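# Sweep lentils into scrap well, set sponge on counter

## Task

Move every lentil from the counter into the scrap well while keeping all other items on the counter; afterwards the yellow sponge must rest entirely on clear counter surface, not near the well and not propped against anything. The gripper must not be bearing most of the sponge's weight at the end, and nothing counts if it only stays in place because the robot is holding it.

## Robot and tools

Robot: one Kinova Gen3 arm with seven revolute joints and a Robotiq 2F-85 two-finger gripper. There is only one arm, so every command row is a single list. The scene frame sits on the table top right under the arm's base: +z up, +x forward, +y to the left when facing along +x. The base may be slightly tilted relative to the table.

Joint order. Every row you send, and every per-joint list in a result (Joint positions, Joint velocities, Joint targets), uses this order: wrist roll (joint_7), forearm roll (joint_5), upper arm roll (joint_3), shoulder (joint_2), waist (joint_1), wrist pitch (joint_6), elbow (joint_4). Follow this order only. Forearm roll and wrist roll are sign-flipped compared with the URDF: a URDF angle of 1.2 appears as about -1.2 in what you send and read. Stated ranges (URDF signs; the flipped ones are symmetric anyway): waist, upper arm roll, forearm roll, wrist roll -69.115 to 69.115; shoulder -2.250 to 2.250; elbow -2.580 to 2.580; wrist pitch -2.100 to 2.100. The true end may differ by up to 0.013 rad. A target more than 0.013 rad beyond an end, and further out than the joint currently is, gets the call refused; a target past the real end is clipped there and the result reports "joint sent to its limit".

A row has 9 to 16 numbers: seven absolute joint target angles in radians (in the order above), then gripper position, then gripper speed, both in [-1, 1]. Optionally seven more numbers in [0, 1] follow: a stiffness multiplier per joint, same order, which stays in force until changed. Low stiffness can keep a small motion from starting.

Gripper position: +1 fully open (85 mm), 0 about 41 mm, about -0.8 pads touching, -1 closes until blocked. Speed: about 20 mm/s at -1, 85 at 0, 150 at +1. Grip force is not adjustable; a full close gives roughly 190 to 235 N per pad. For a firm grip hold -1; for a gentle one open, then close to a value just narrower than the object. To release, command a width larger than the object. Fingers stay put after stopping until the position number changes by 0.01 or more, but re-close (never past the request) if the object yields or slips. position_measured_pct is about 50 minus 50 times the finger position, 0 when fully open. Stopping below about 90 means something is held or blocking; near 90 means the pads met on nothing or something tiny. Closing pushes the fingertips roughly 13 mm further from the wrist, so keep that clearance above surfaces.

Tools:
- execute_actions(actions): a list of actions, each a table of up to 15 rows; each row lasts one 1/30 s step, and a short table repeats its last row to fill 15 steps. Empty list just returns state and images.
- move(target, speed, blocking): target is one row of absolute joint angles plus gripper numbers; all joints follow paths that finish together, so the gripper traces a curve. speed is the top rate in rad/s of the joint with the longest travel, 0.01 to 2, default 0.5. Paths last 0.5 to 10 s and do not avoid obstacles. The result adds a move: line with the end state (done, off_target, moving, held, fault), limits=held or none, and the joint furthest from target. With blocking=false you get control back after 0.5 s; call wait or stop before sending another move or rows.
- wait(seconds): 0 to 10, holds the last command.
- stop(): brakes a running move; needs room, more when fast. Fingers keep moving.
- zoom_image(camera, region): region [x0, y0, x1, y1] in pixels, at most 504 by 504. Cameras: cam_head_left, cam_head_right, cam_high, cam_low, cam_wrist, each 504x504.
- read_manual(section): licence text only.
- finished_scene(scene): give the current scene number; irreversible; the task must already be done and stable.

Motion details: each step, a joint's target is clipped to within 0.304 rad of its measured angle (waist, shoulder, upper arm roll, elbow) or 0.266 rad (the three wrist joints); with stiffness set these become 0.208, 0.208, 0.126, 0.156, 0.109, 0.117, 0.118. If targets would shift the gripper over 70 mm from where it is, all are scaled back. Large moves may therefore arrive short; resend the rest. To keep a joint still, resend its Joint targets value. "joint command not followed" means the clearance check altered targets; mounts and posts count as arm. Step readings list positions; HELD marks steps held back.

Cautions: faster contact hits harder, and aiming deeper past a contact presses harder. Torque reaching a load limit (48.6 N m for the first four joints, 30.6 N m for the wrist joints, held weight included) halts the arm for 10 s. Holding loads heats motors: MOTOR HOT from 60 °C, OVER-TEMPERATURE FAULT at 75 °C when the arm sags. Loose items may get nudged and held ones tugged briefly. Never knock or drop anything off the table, avoid slams and very hard pushes, and release the sponge fully before ending.

Each tool is called after ">>>" as a command line: name --argument value for each argument, lists and objects as JSON in quotes; but a table of rows of numbers goes row by row, as --pt "numbers of a row", without its own name.

## Session

>>> execute_actions --actions '[]'

Scene clock: 0.00 s.
position_measured_pct=0.0
Joint names: [wrist roll, forearm roll, upper arm roll, shoulder, waist, wrist pitch, elbow]
Joint positions: [-4.024 -0.384 -0.297  0.467 -0.34   1.584  2.246]
Joint velocities: [ 0.001 -0.    -0.    -0.    -0.    -0.    -0.   ]
Motor temperatures (°C, as the motors report them): [34 37 26 30 32 32 27]
Joint targets: [-4.024 -0.384 -0.297 0.467 -0.340 1.584 2.246]
Joint stiffness scale: [1. 1. 1. 1. 1. 1. 1.]

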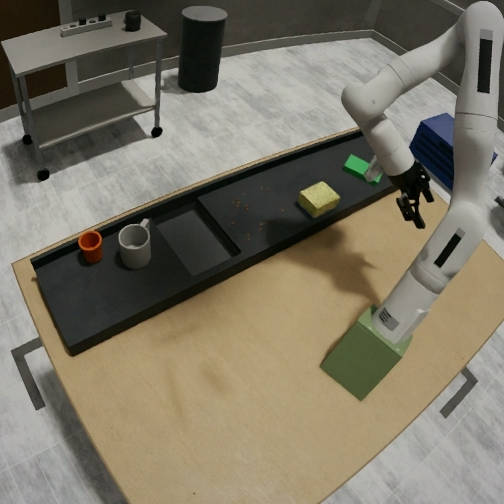

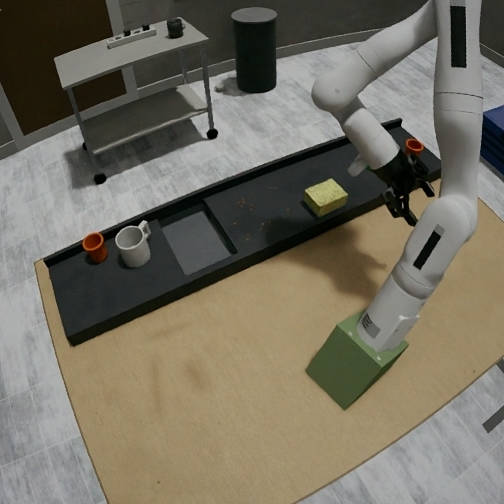

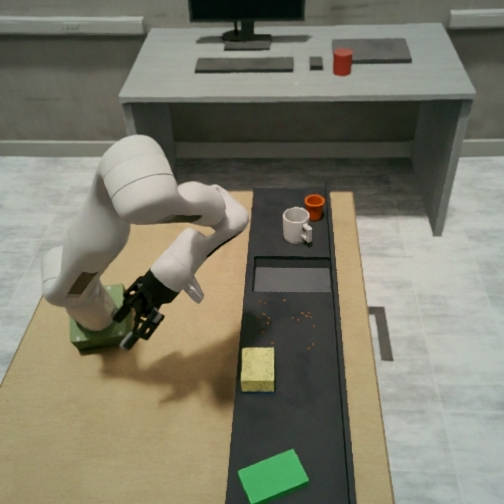

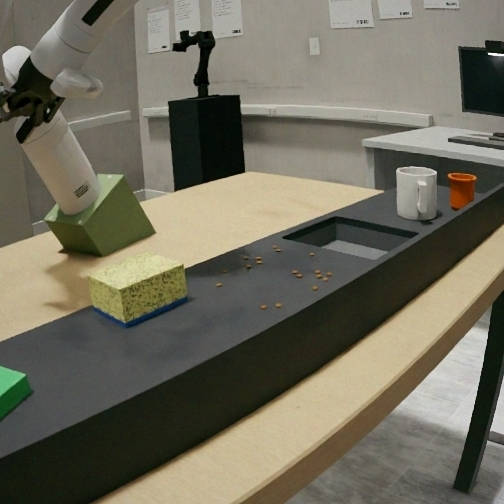

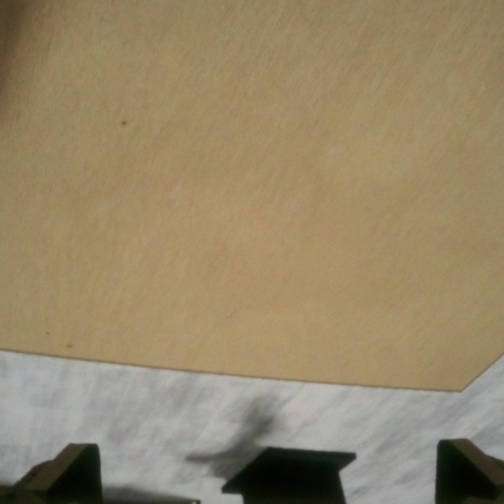

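>>> zoom_image --camera "cam_high" --region '[200,240,400,440]'

Region (200, 240, 400, 440) of cam_high's 504x504 image, scaled by 2.520, with more detail than that image has.

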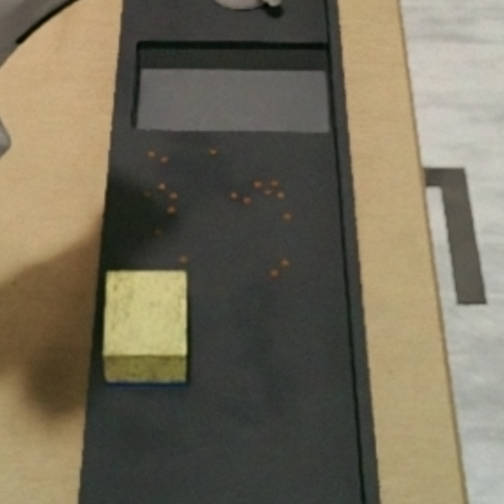

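>>> move --target '[-2.39,-0.55,0,0.33,-0.46,1.05,1.94,1,0]' --speed 0.8

>>> move --target '[-2.389,-0.667,0,0.485,-0.386,0.875,2.011,1,0]' --speed 0.3

Scene clock: 3.53 s.
position_measured_pct=0.0
Joint names: [wrist roll, forearm roll, upper arm roll, shoulder, waist, wrist pitch, elbow]
Joint positions: [-2.4   -0.545 -0.002  0.334 -0.456  1.056  1.944]
Joint velocities: [ 0.001  0.     0.    -0.002 -0.002  0.    -0.   ]
Motor temperatures (°C, as the motors report them): [34 37 26 30 32 32 27]
Joint targets: [-2.390 -0.550 0.000 0.330 -0.460 1.050 1.940]
Joint stiffness scale: [1. 1. 1. 1. 1. 1. 1.]
move: done; limits=none; farthest joint: the wrist roll, 0.010 radians from its target (1.634 radians at the start)

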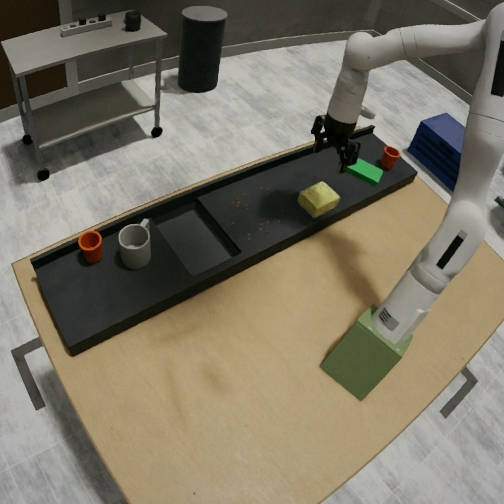

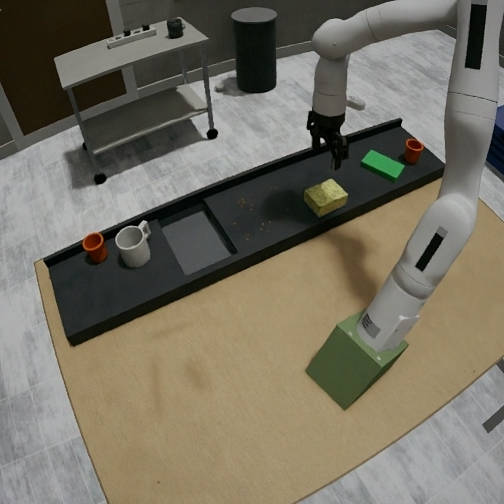

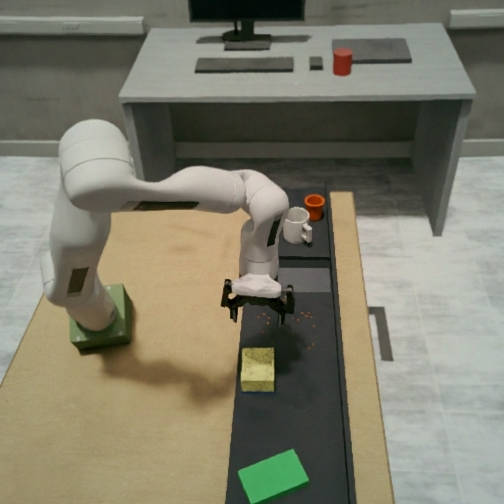

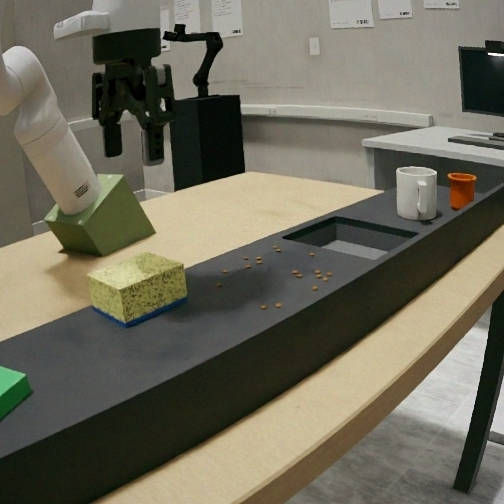

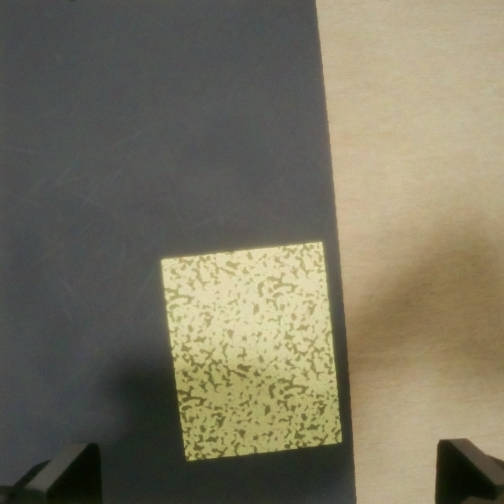

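Scene clock: 4.67 s.
position_measured_pct=0.0
Joint names: [wrist roll, forearm roll, upper arm roll, shoulder, waist, wrist pitch, elbow]
Joint positions: [-2.399 -0.662 -0.002  0.481 -0.39   0.881  2.007]
Joint velocities: [ 0.001 -0.     0.     0.003  0.002 -0.    -0.   ]
Motor temperatures (°C, as the motors report them): [34 37 26 30 32 32 27]
Joint targets: [-2.389 -0.667 0.000 0.485 -0.386 0.875 2.011]
Joint stiffness scale: [1. 1. 1. 1. 1. 1. 1.]
move: done; limits=none; farthest joint: the wrist roll, 0.010 radians from its target (0.011 radians at the start)

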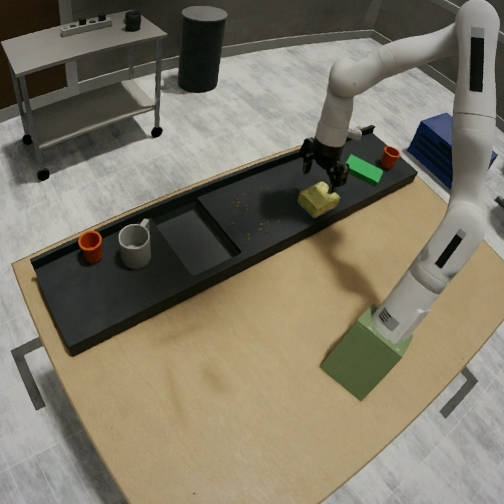

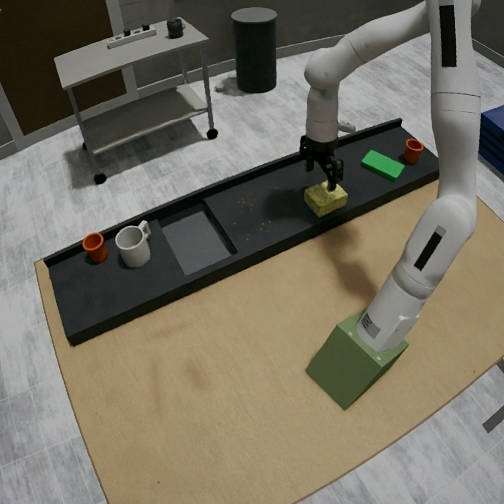

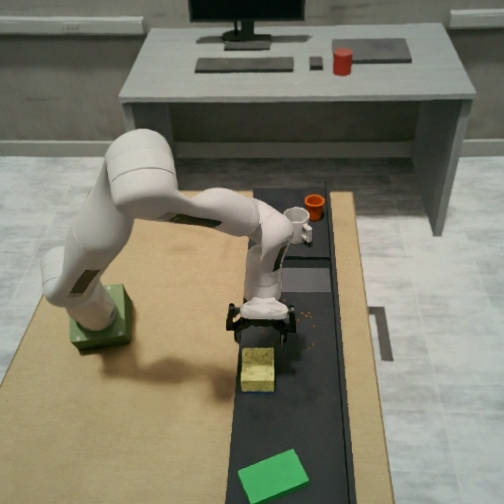

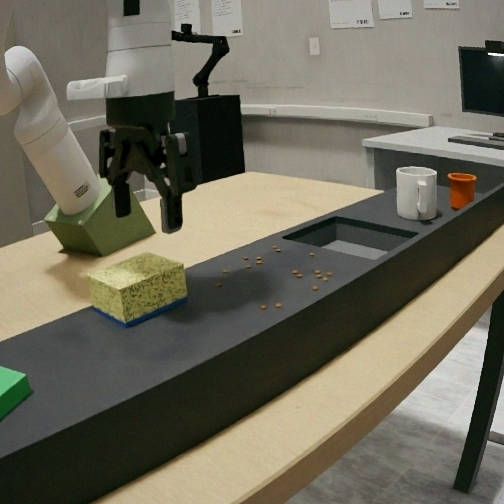

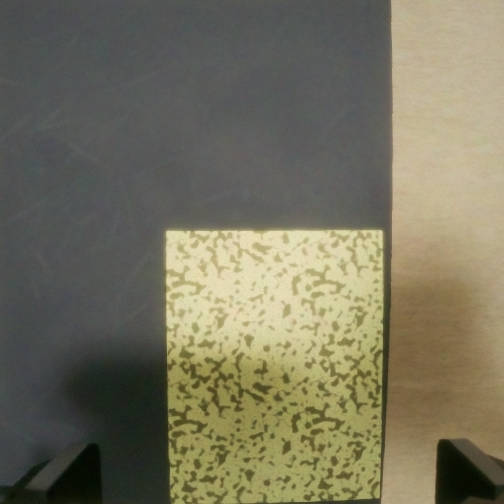

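>>> move --target '[-2.40,-0.72,0,0.495,-0.315,0.82,2.04,1,0]' --speed 0.2

Scene clock: 5.93 s.
position_measured_pct=0.0
Joint names: [wrist roll, forearm roll, upper arm roll, shoulder, waist, wrist pitch, elbow]
Joint positions: [-2.399 -0.715 -0.002  0.491 -0.319  0.826  2.036]
Joint velocities: [-0.001 -0.    -0.001  0.     0.003 -0.    -0.   ]
Motor temperatures (°C, as the motors report them): [34 37 26 30 32 32 27]
Joint targets: [-2.400 -0.720 0.000 0.495 -0.315 0.820 2.040]
Joint stiffness scale: [1. 1. 1. 1. 1. 1. 1.]
move: done; limits=none; farthest joint: the wrist pitch, 0.006 radians from its target (0.061 radians at the start)

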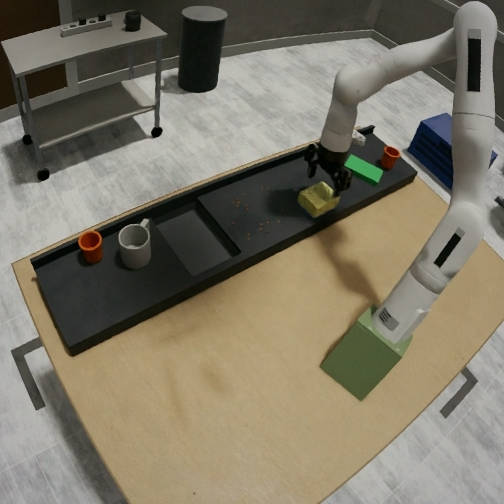

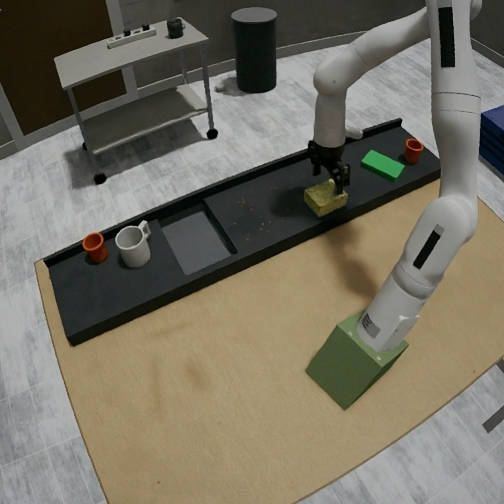

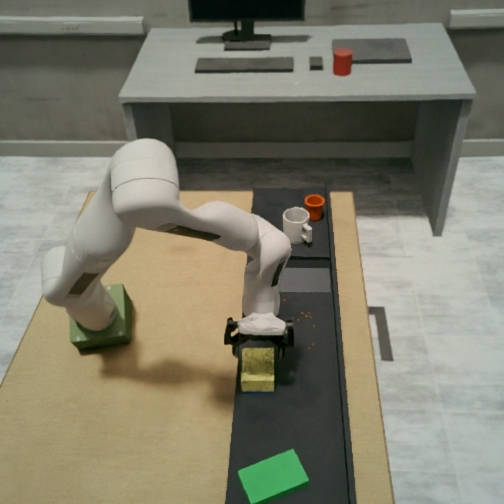

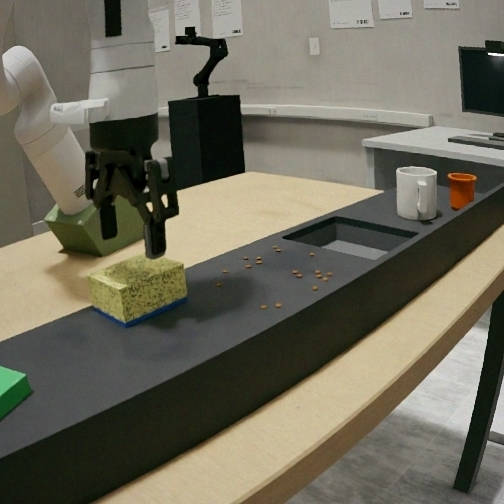

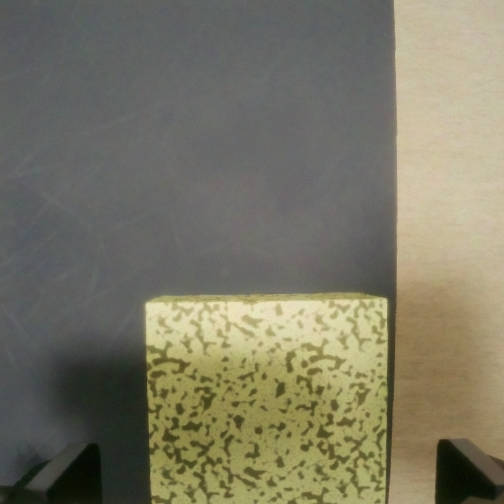

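>>> move --target '[-2.29,-0.856,0,0.602,-0.247,0.69,2.086,1,0]' --speed 0.12

Scene clock: 7.73 s.
position_measured_pct=0.0
Joint names: [wrist roll, forearm roll, upper arm roll, shoulder, waist, wrist pitch, elbow]
Joint positions: [-2.3   -0.851 -0.002  0.598 -0.251  0.696  2.082]
Joint velocities: [-0.    -0.     0.     0.002  0.002 -0.     0.   ]
Motor temperatures (°C, as the motors report them): [34 37 26 30 32 32 27]
Joint targets: [-2.290 -0.856 0.000 0.602 -0.247 0.690 2.086]
Joint stiffness scale: [1. 1. 1. 1. 1. 1. 1.]
move: done; limits=none; farthest joint: the wrist roll, 0.010 radians from its target (0.109 radians at the start)

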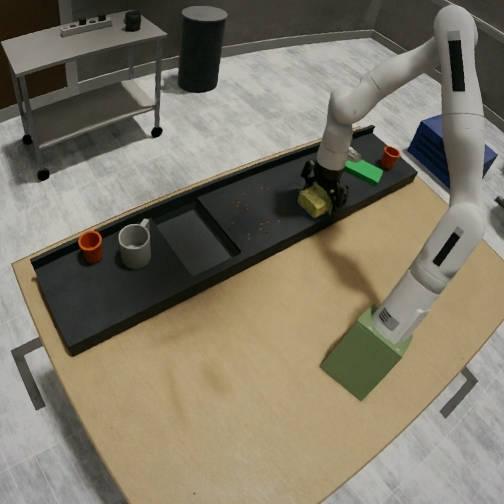

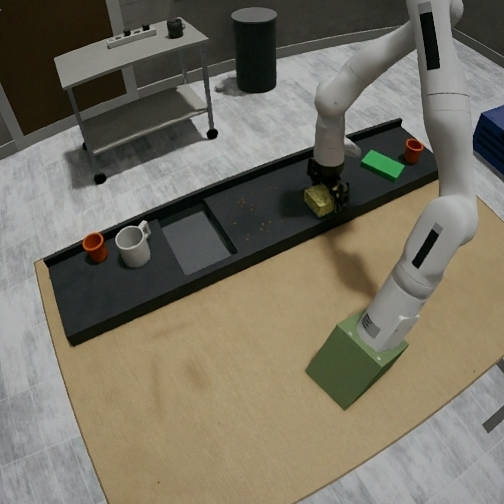

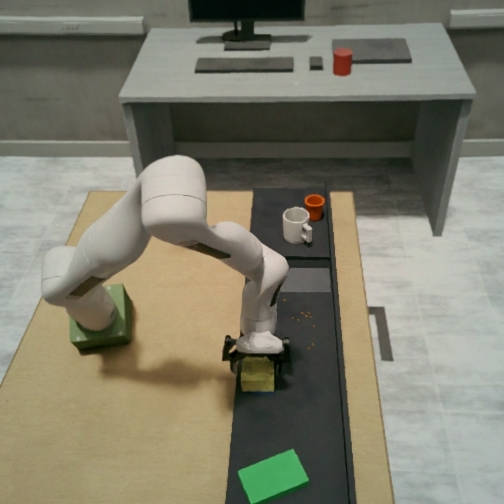

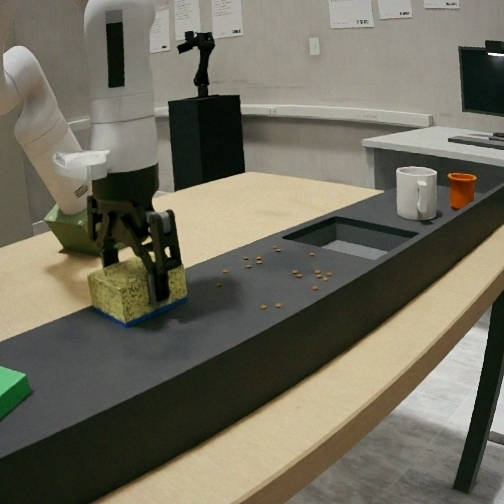

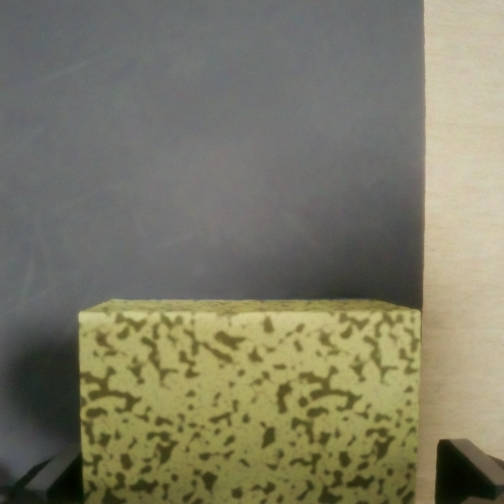

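>>> move --target '[-2.29,-0.856,0,0.602,-0.247,0.69,2.086,0.3,0]'

>>> move --target '[-2.33,-0.79,0,0.55,-0.28,0.755,2.063,0.3,0]' --speed 0.15

>>> move --target '[-0.91,-0.695,0,0.71,-0.27,0.872,1.738,0.3,0]' --speed 0.8

>>> move --target '[-0.90,-0.715,0,0.741,-0.255,0.834,1.75,0.3,0]' --speed 0.05

>>> move --target '[-0.90,-0.715,0,0.741,-0.255,0.834,1.75,0.7,-0.5]'

Scene clock: 8.90 s.
position_measured_pct=34.5
Joint names: [wrist roll, forearm roll, upper arm roll, shoulder, waist, wrist pitch, elbow]
Joint positions: [-2.3   -0.851 -0.002  0.598 -0.251  0.696  2.082]
Joint velocities: [-0.001  0.     0.    -0.    -0.     0.    -0.   ]
Motor temperatures (°C, as the motors report them): [34 37 26 30 32 32 27]
Joint targets: [-2.290 -0.856 0.000 0.602 -0.247 0.690 2.086]
Joint stiffness scale: [1. 1. 1. 1. 1. 1. 1.]
move: done; limits=none; farthest joint: the wrist roll, 0.010 radians from its target (0.010 radians at the start)

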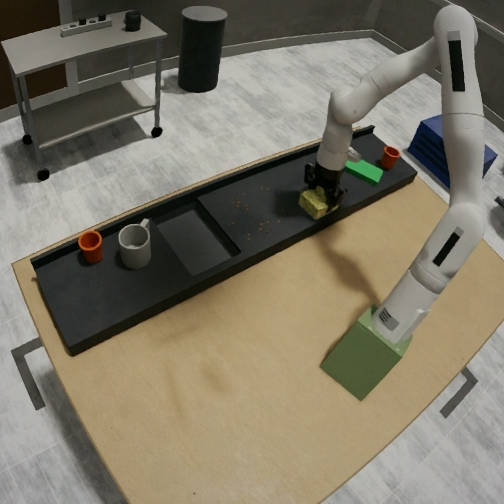

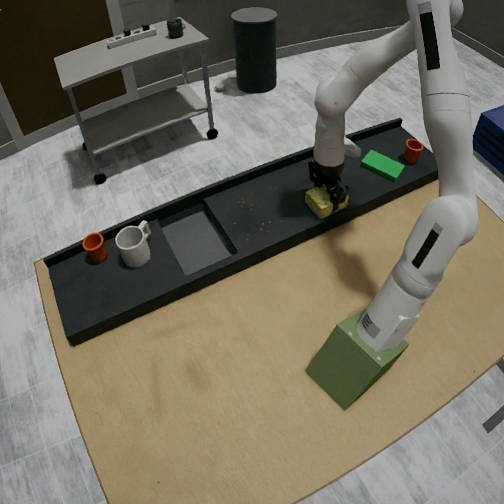

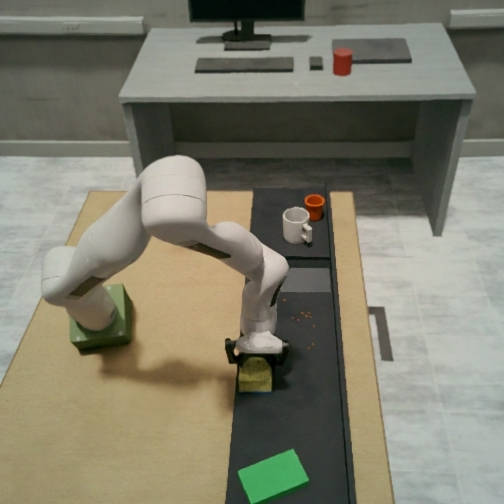

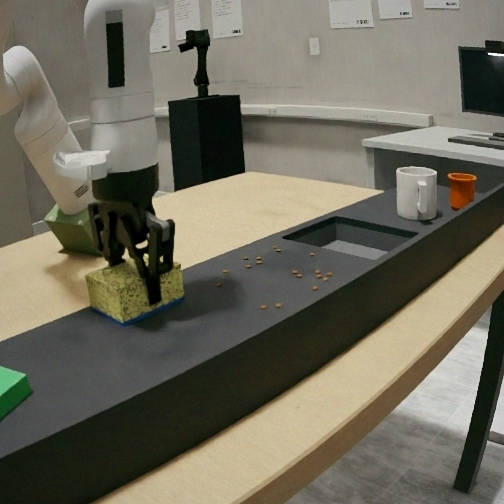

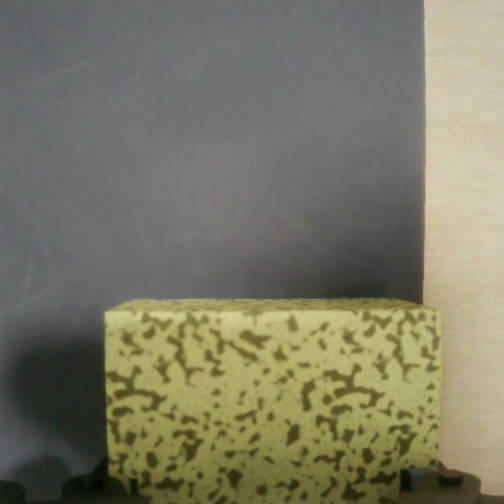

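Scene clock: 9.80 s.
position_measured_pct=34.5
Joint names: [wrist roll, forearm roll, upper arm roll, shoulder, waist, wrist pitch, elbow]
Joint positions: [-2.32  -0.795 -0.002  0.554 -0.276  0.749  2.067]
Joint velocities: [-0.    -0.     0.    -0.003 -0.002  0.    -0.   ]
Motor temperatures (°C, as the motors report them): [34 37 26 31 32 32 27]
Joint targets: [-2.330 -0.790 0.000 0.550 -0.280 0.755 2.063]
Joint stiffness scale: [1. 1. 1. 1. 1. 1. 1.]
move: done; limits=none; farthest joint: the wrist roll, 0.010 radians from its target (0.030 radians at the start)

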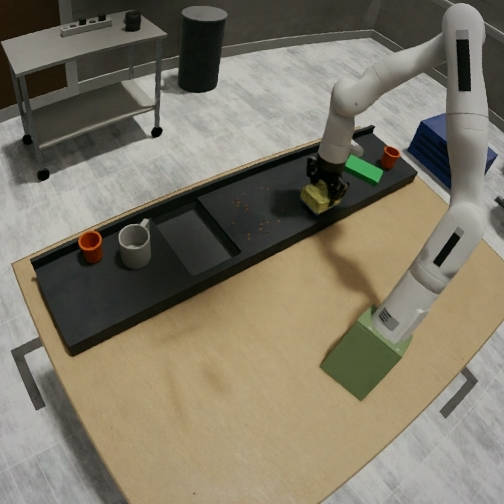

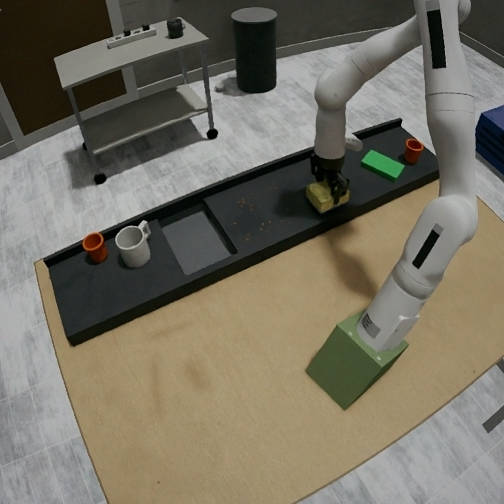

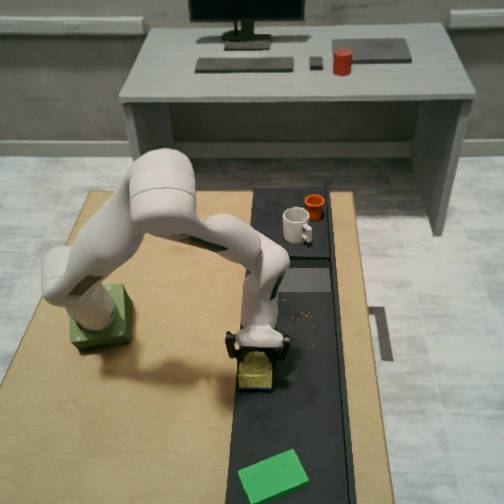

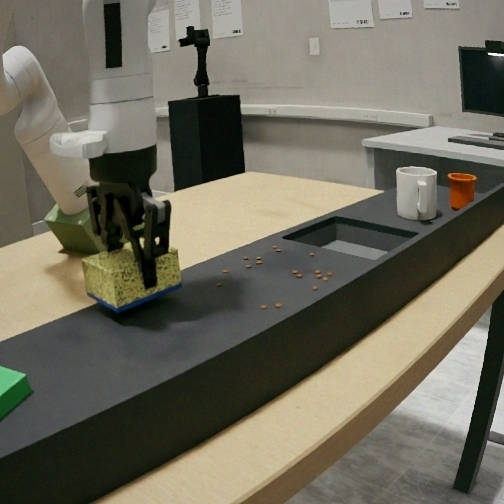

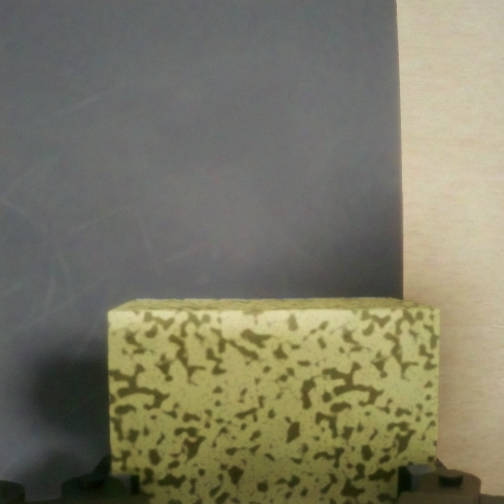

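Scene clock: 12.07 s.
position_measured_pct=34.5
Joint names: [wrist roll, forearm roll, upper arm roll, shoulder, waist, wrist pitch, elbow]
Joint positions: [-0.92  -0.7   -0.002  0.706 -0.274  0.866  1.742]
Joint velocities: [ 0.     0.     0.     0.002  0.     0.    -0.   ]
Motor temperatures (°C, as the motors report them): [34 37 26 31 32 32 27]
Joint targets: [-0.910 -0.695 0.000 0.710 -0.270 0.872 1.738]
Joint stiffness scale: [1. 1. 1. 1. 1. 1. 1.]
move: done; limits=none; farthest joint: the wrist roll, 0.010 radians from its target (1.410 radians at the start)

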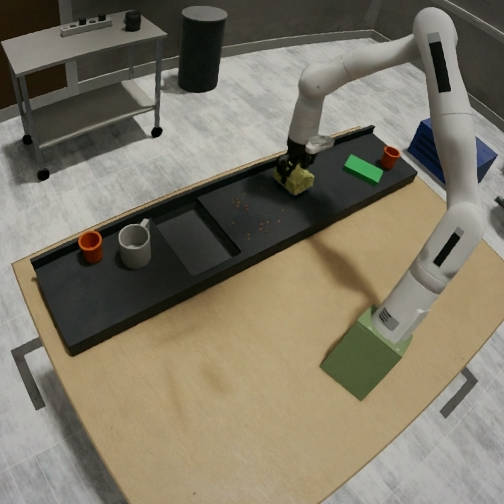

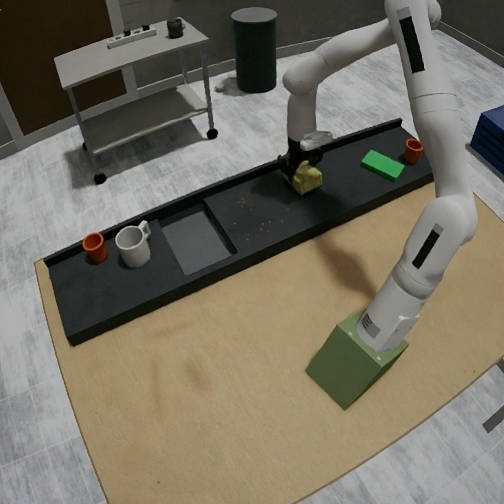

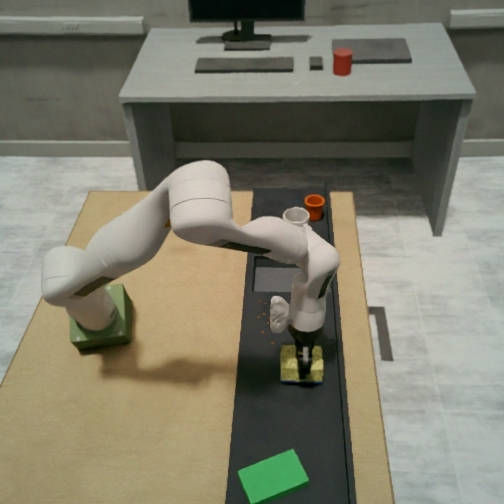

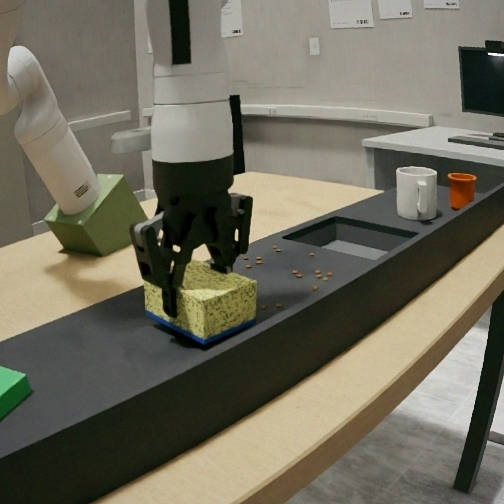

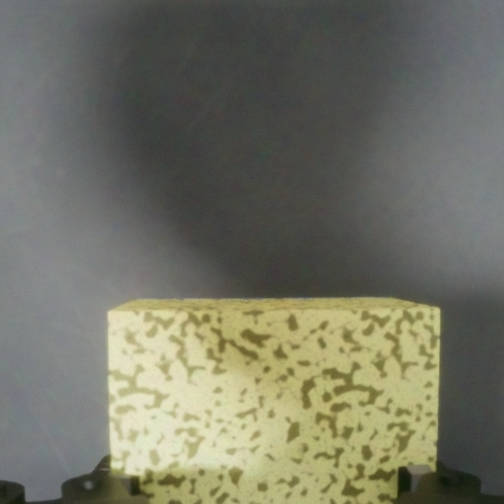

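Scene clock: 13.07 s.
position_measured_pct=34.5
Joint names: [wrist roll, forearm roll, upper arm roll, shoulder, waist, wrist pitch, elbow]
Joint positions: [-0.91  -0.711 -0.002  0.734 -0.26   0.841  1.745]
Joint velocities: [ 0.001 -0.    -0.     0.003  0.001 -0.001  0.   ]
Motor temperatures (°C, as the motors report them): [34 37 26 31 32 32 27]
Joint targets: [-0.900 -0.715 0.000 0.741 -0.255 0.834 1.750]
Joint stiffness scale: [1. 1. 1. 1. 1. 1. 1.]
move: done; limits=none; farthest joint: the wrist roll, 0.010 radians from its target (0.020 radians at the start)

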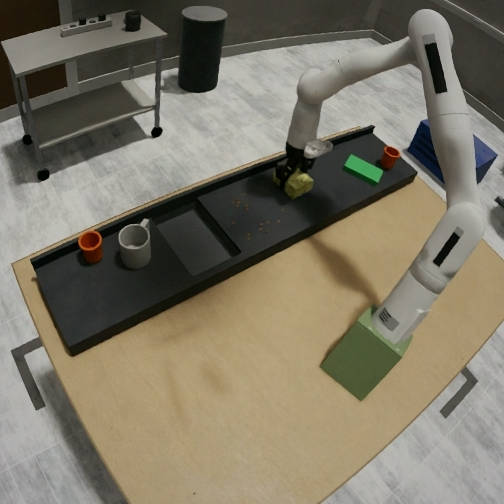

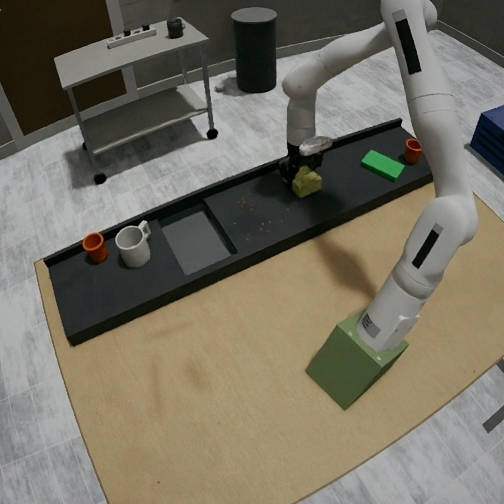

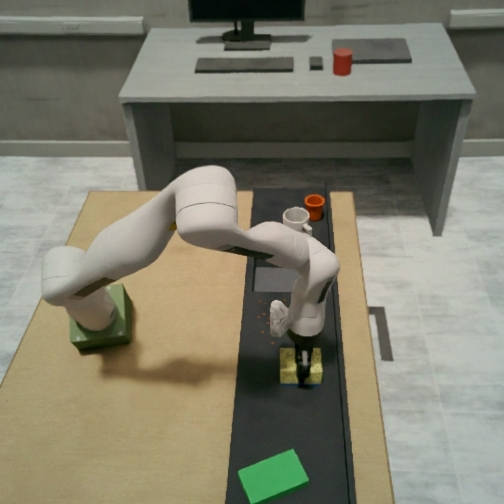

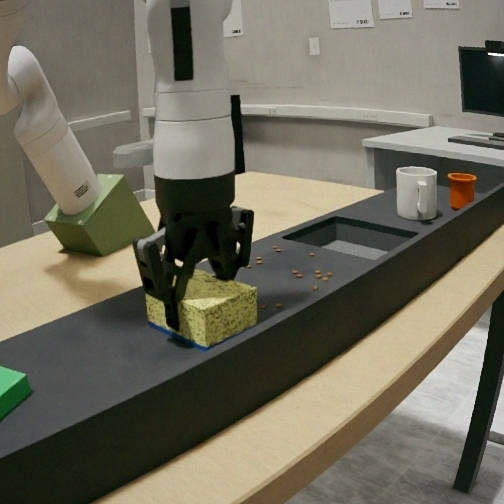

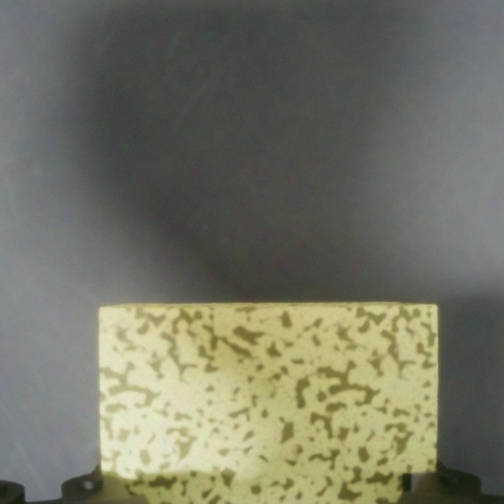

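Scene clock: 13.77 s.
position_measured_pct=15.1
Joint names: [wrist roll, forearm roll, upper arm roll, shoulder, waist, wrist pitch, elbow]
Joint positions: [-0.91  -0.711 -0.002  0.737 -0.259  0.84   1.746]
Joint velocities: [ 0.    -0.     0.     0.002  0.001 -0.     0.   ]
Motor temperatures (°C, as the motors report them): [34 37 26 31 32 32 27]
Joint targets: [-0.900 -0.715 0.000 0.741 -0.255 0.834 1.750]
Joint stiffness scale: [1. 1. 1. 1. 1. 1. 1.]
move: done; limits=none; farthest joint: the wrist roll, 0.010 radians from its target (0.010 radians at the start)

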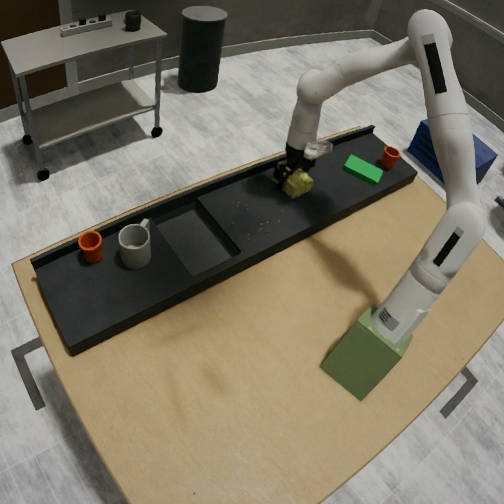

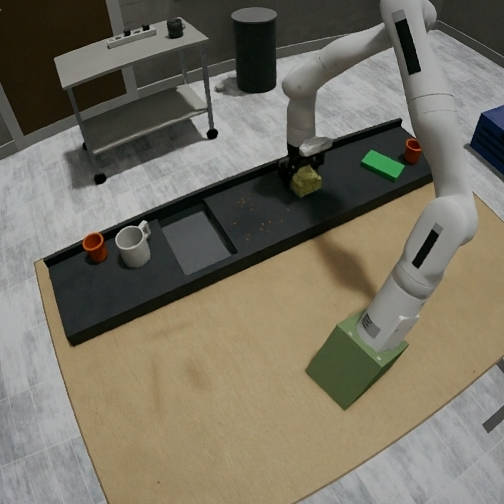

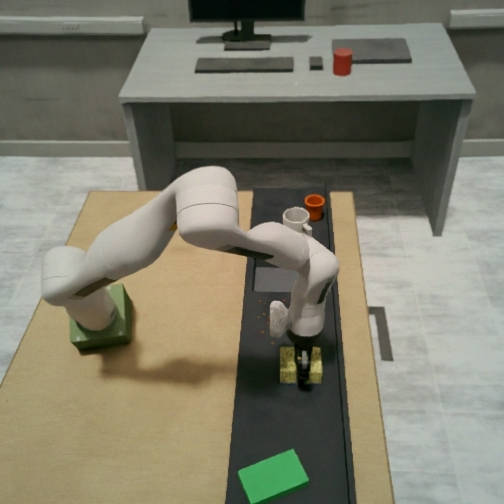

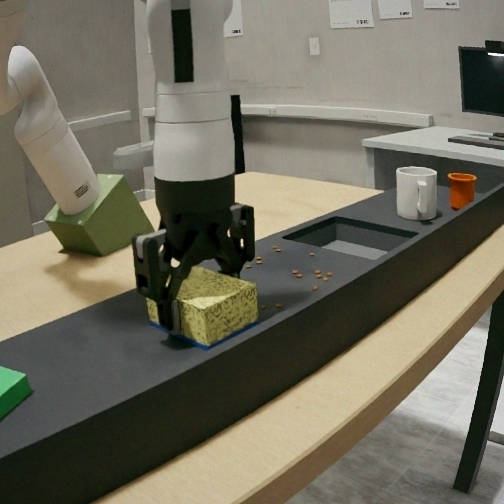

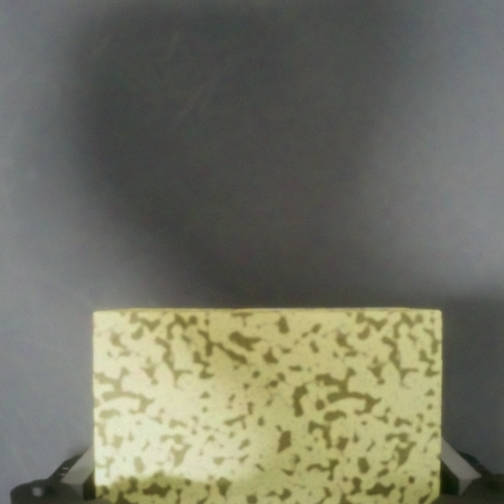

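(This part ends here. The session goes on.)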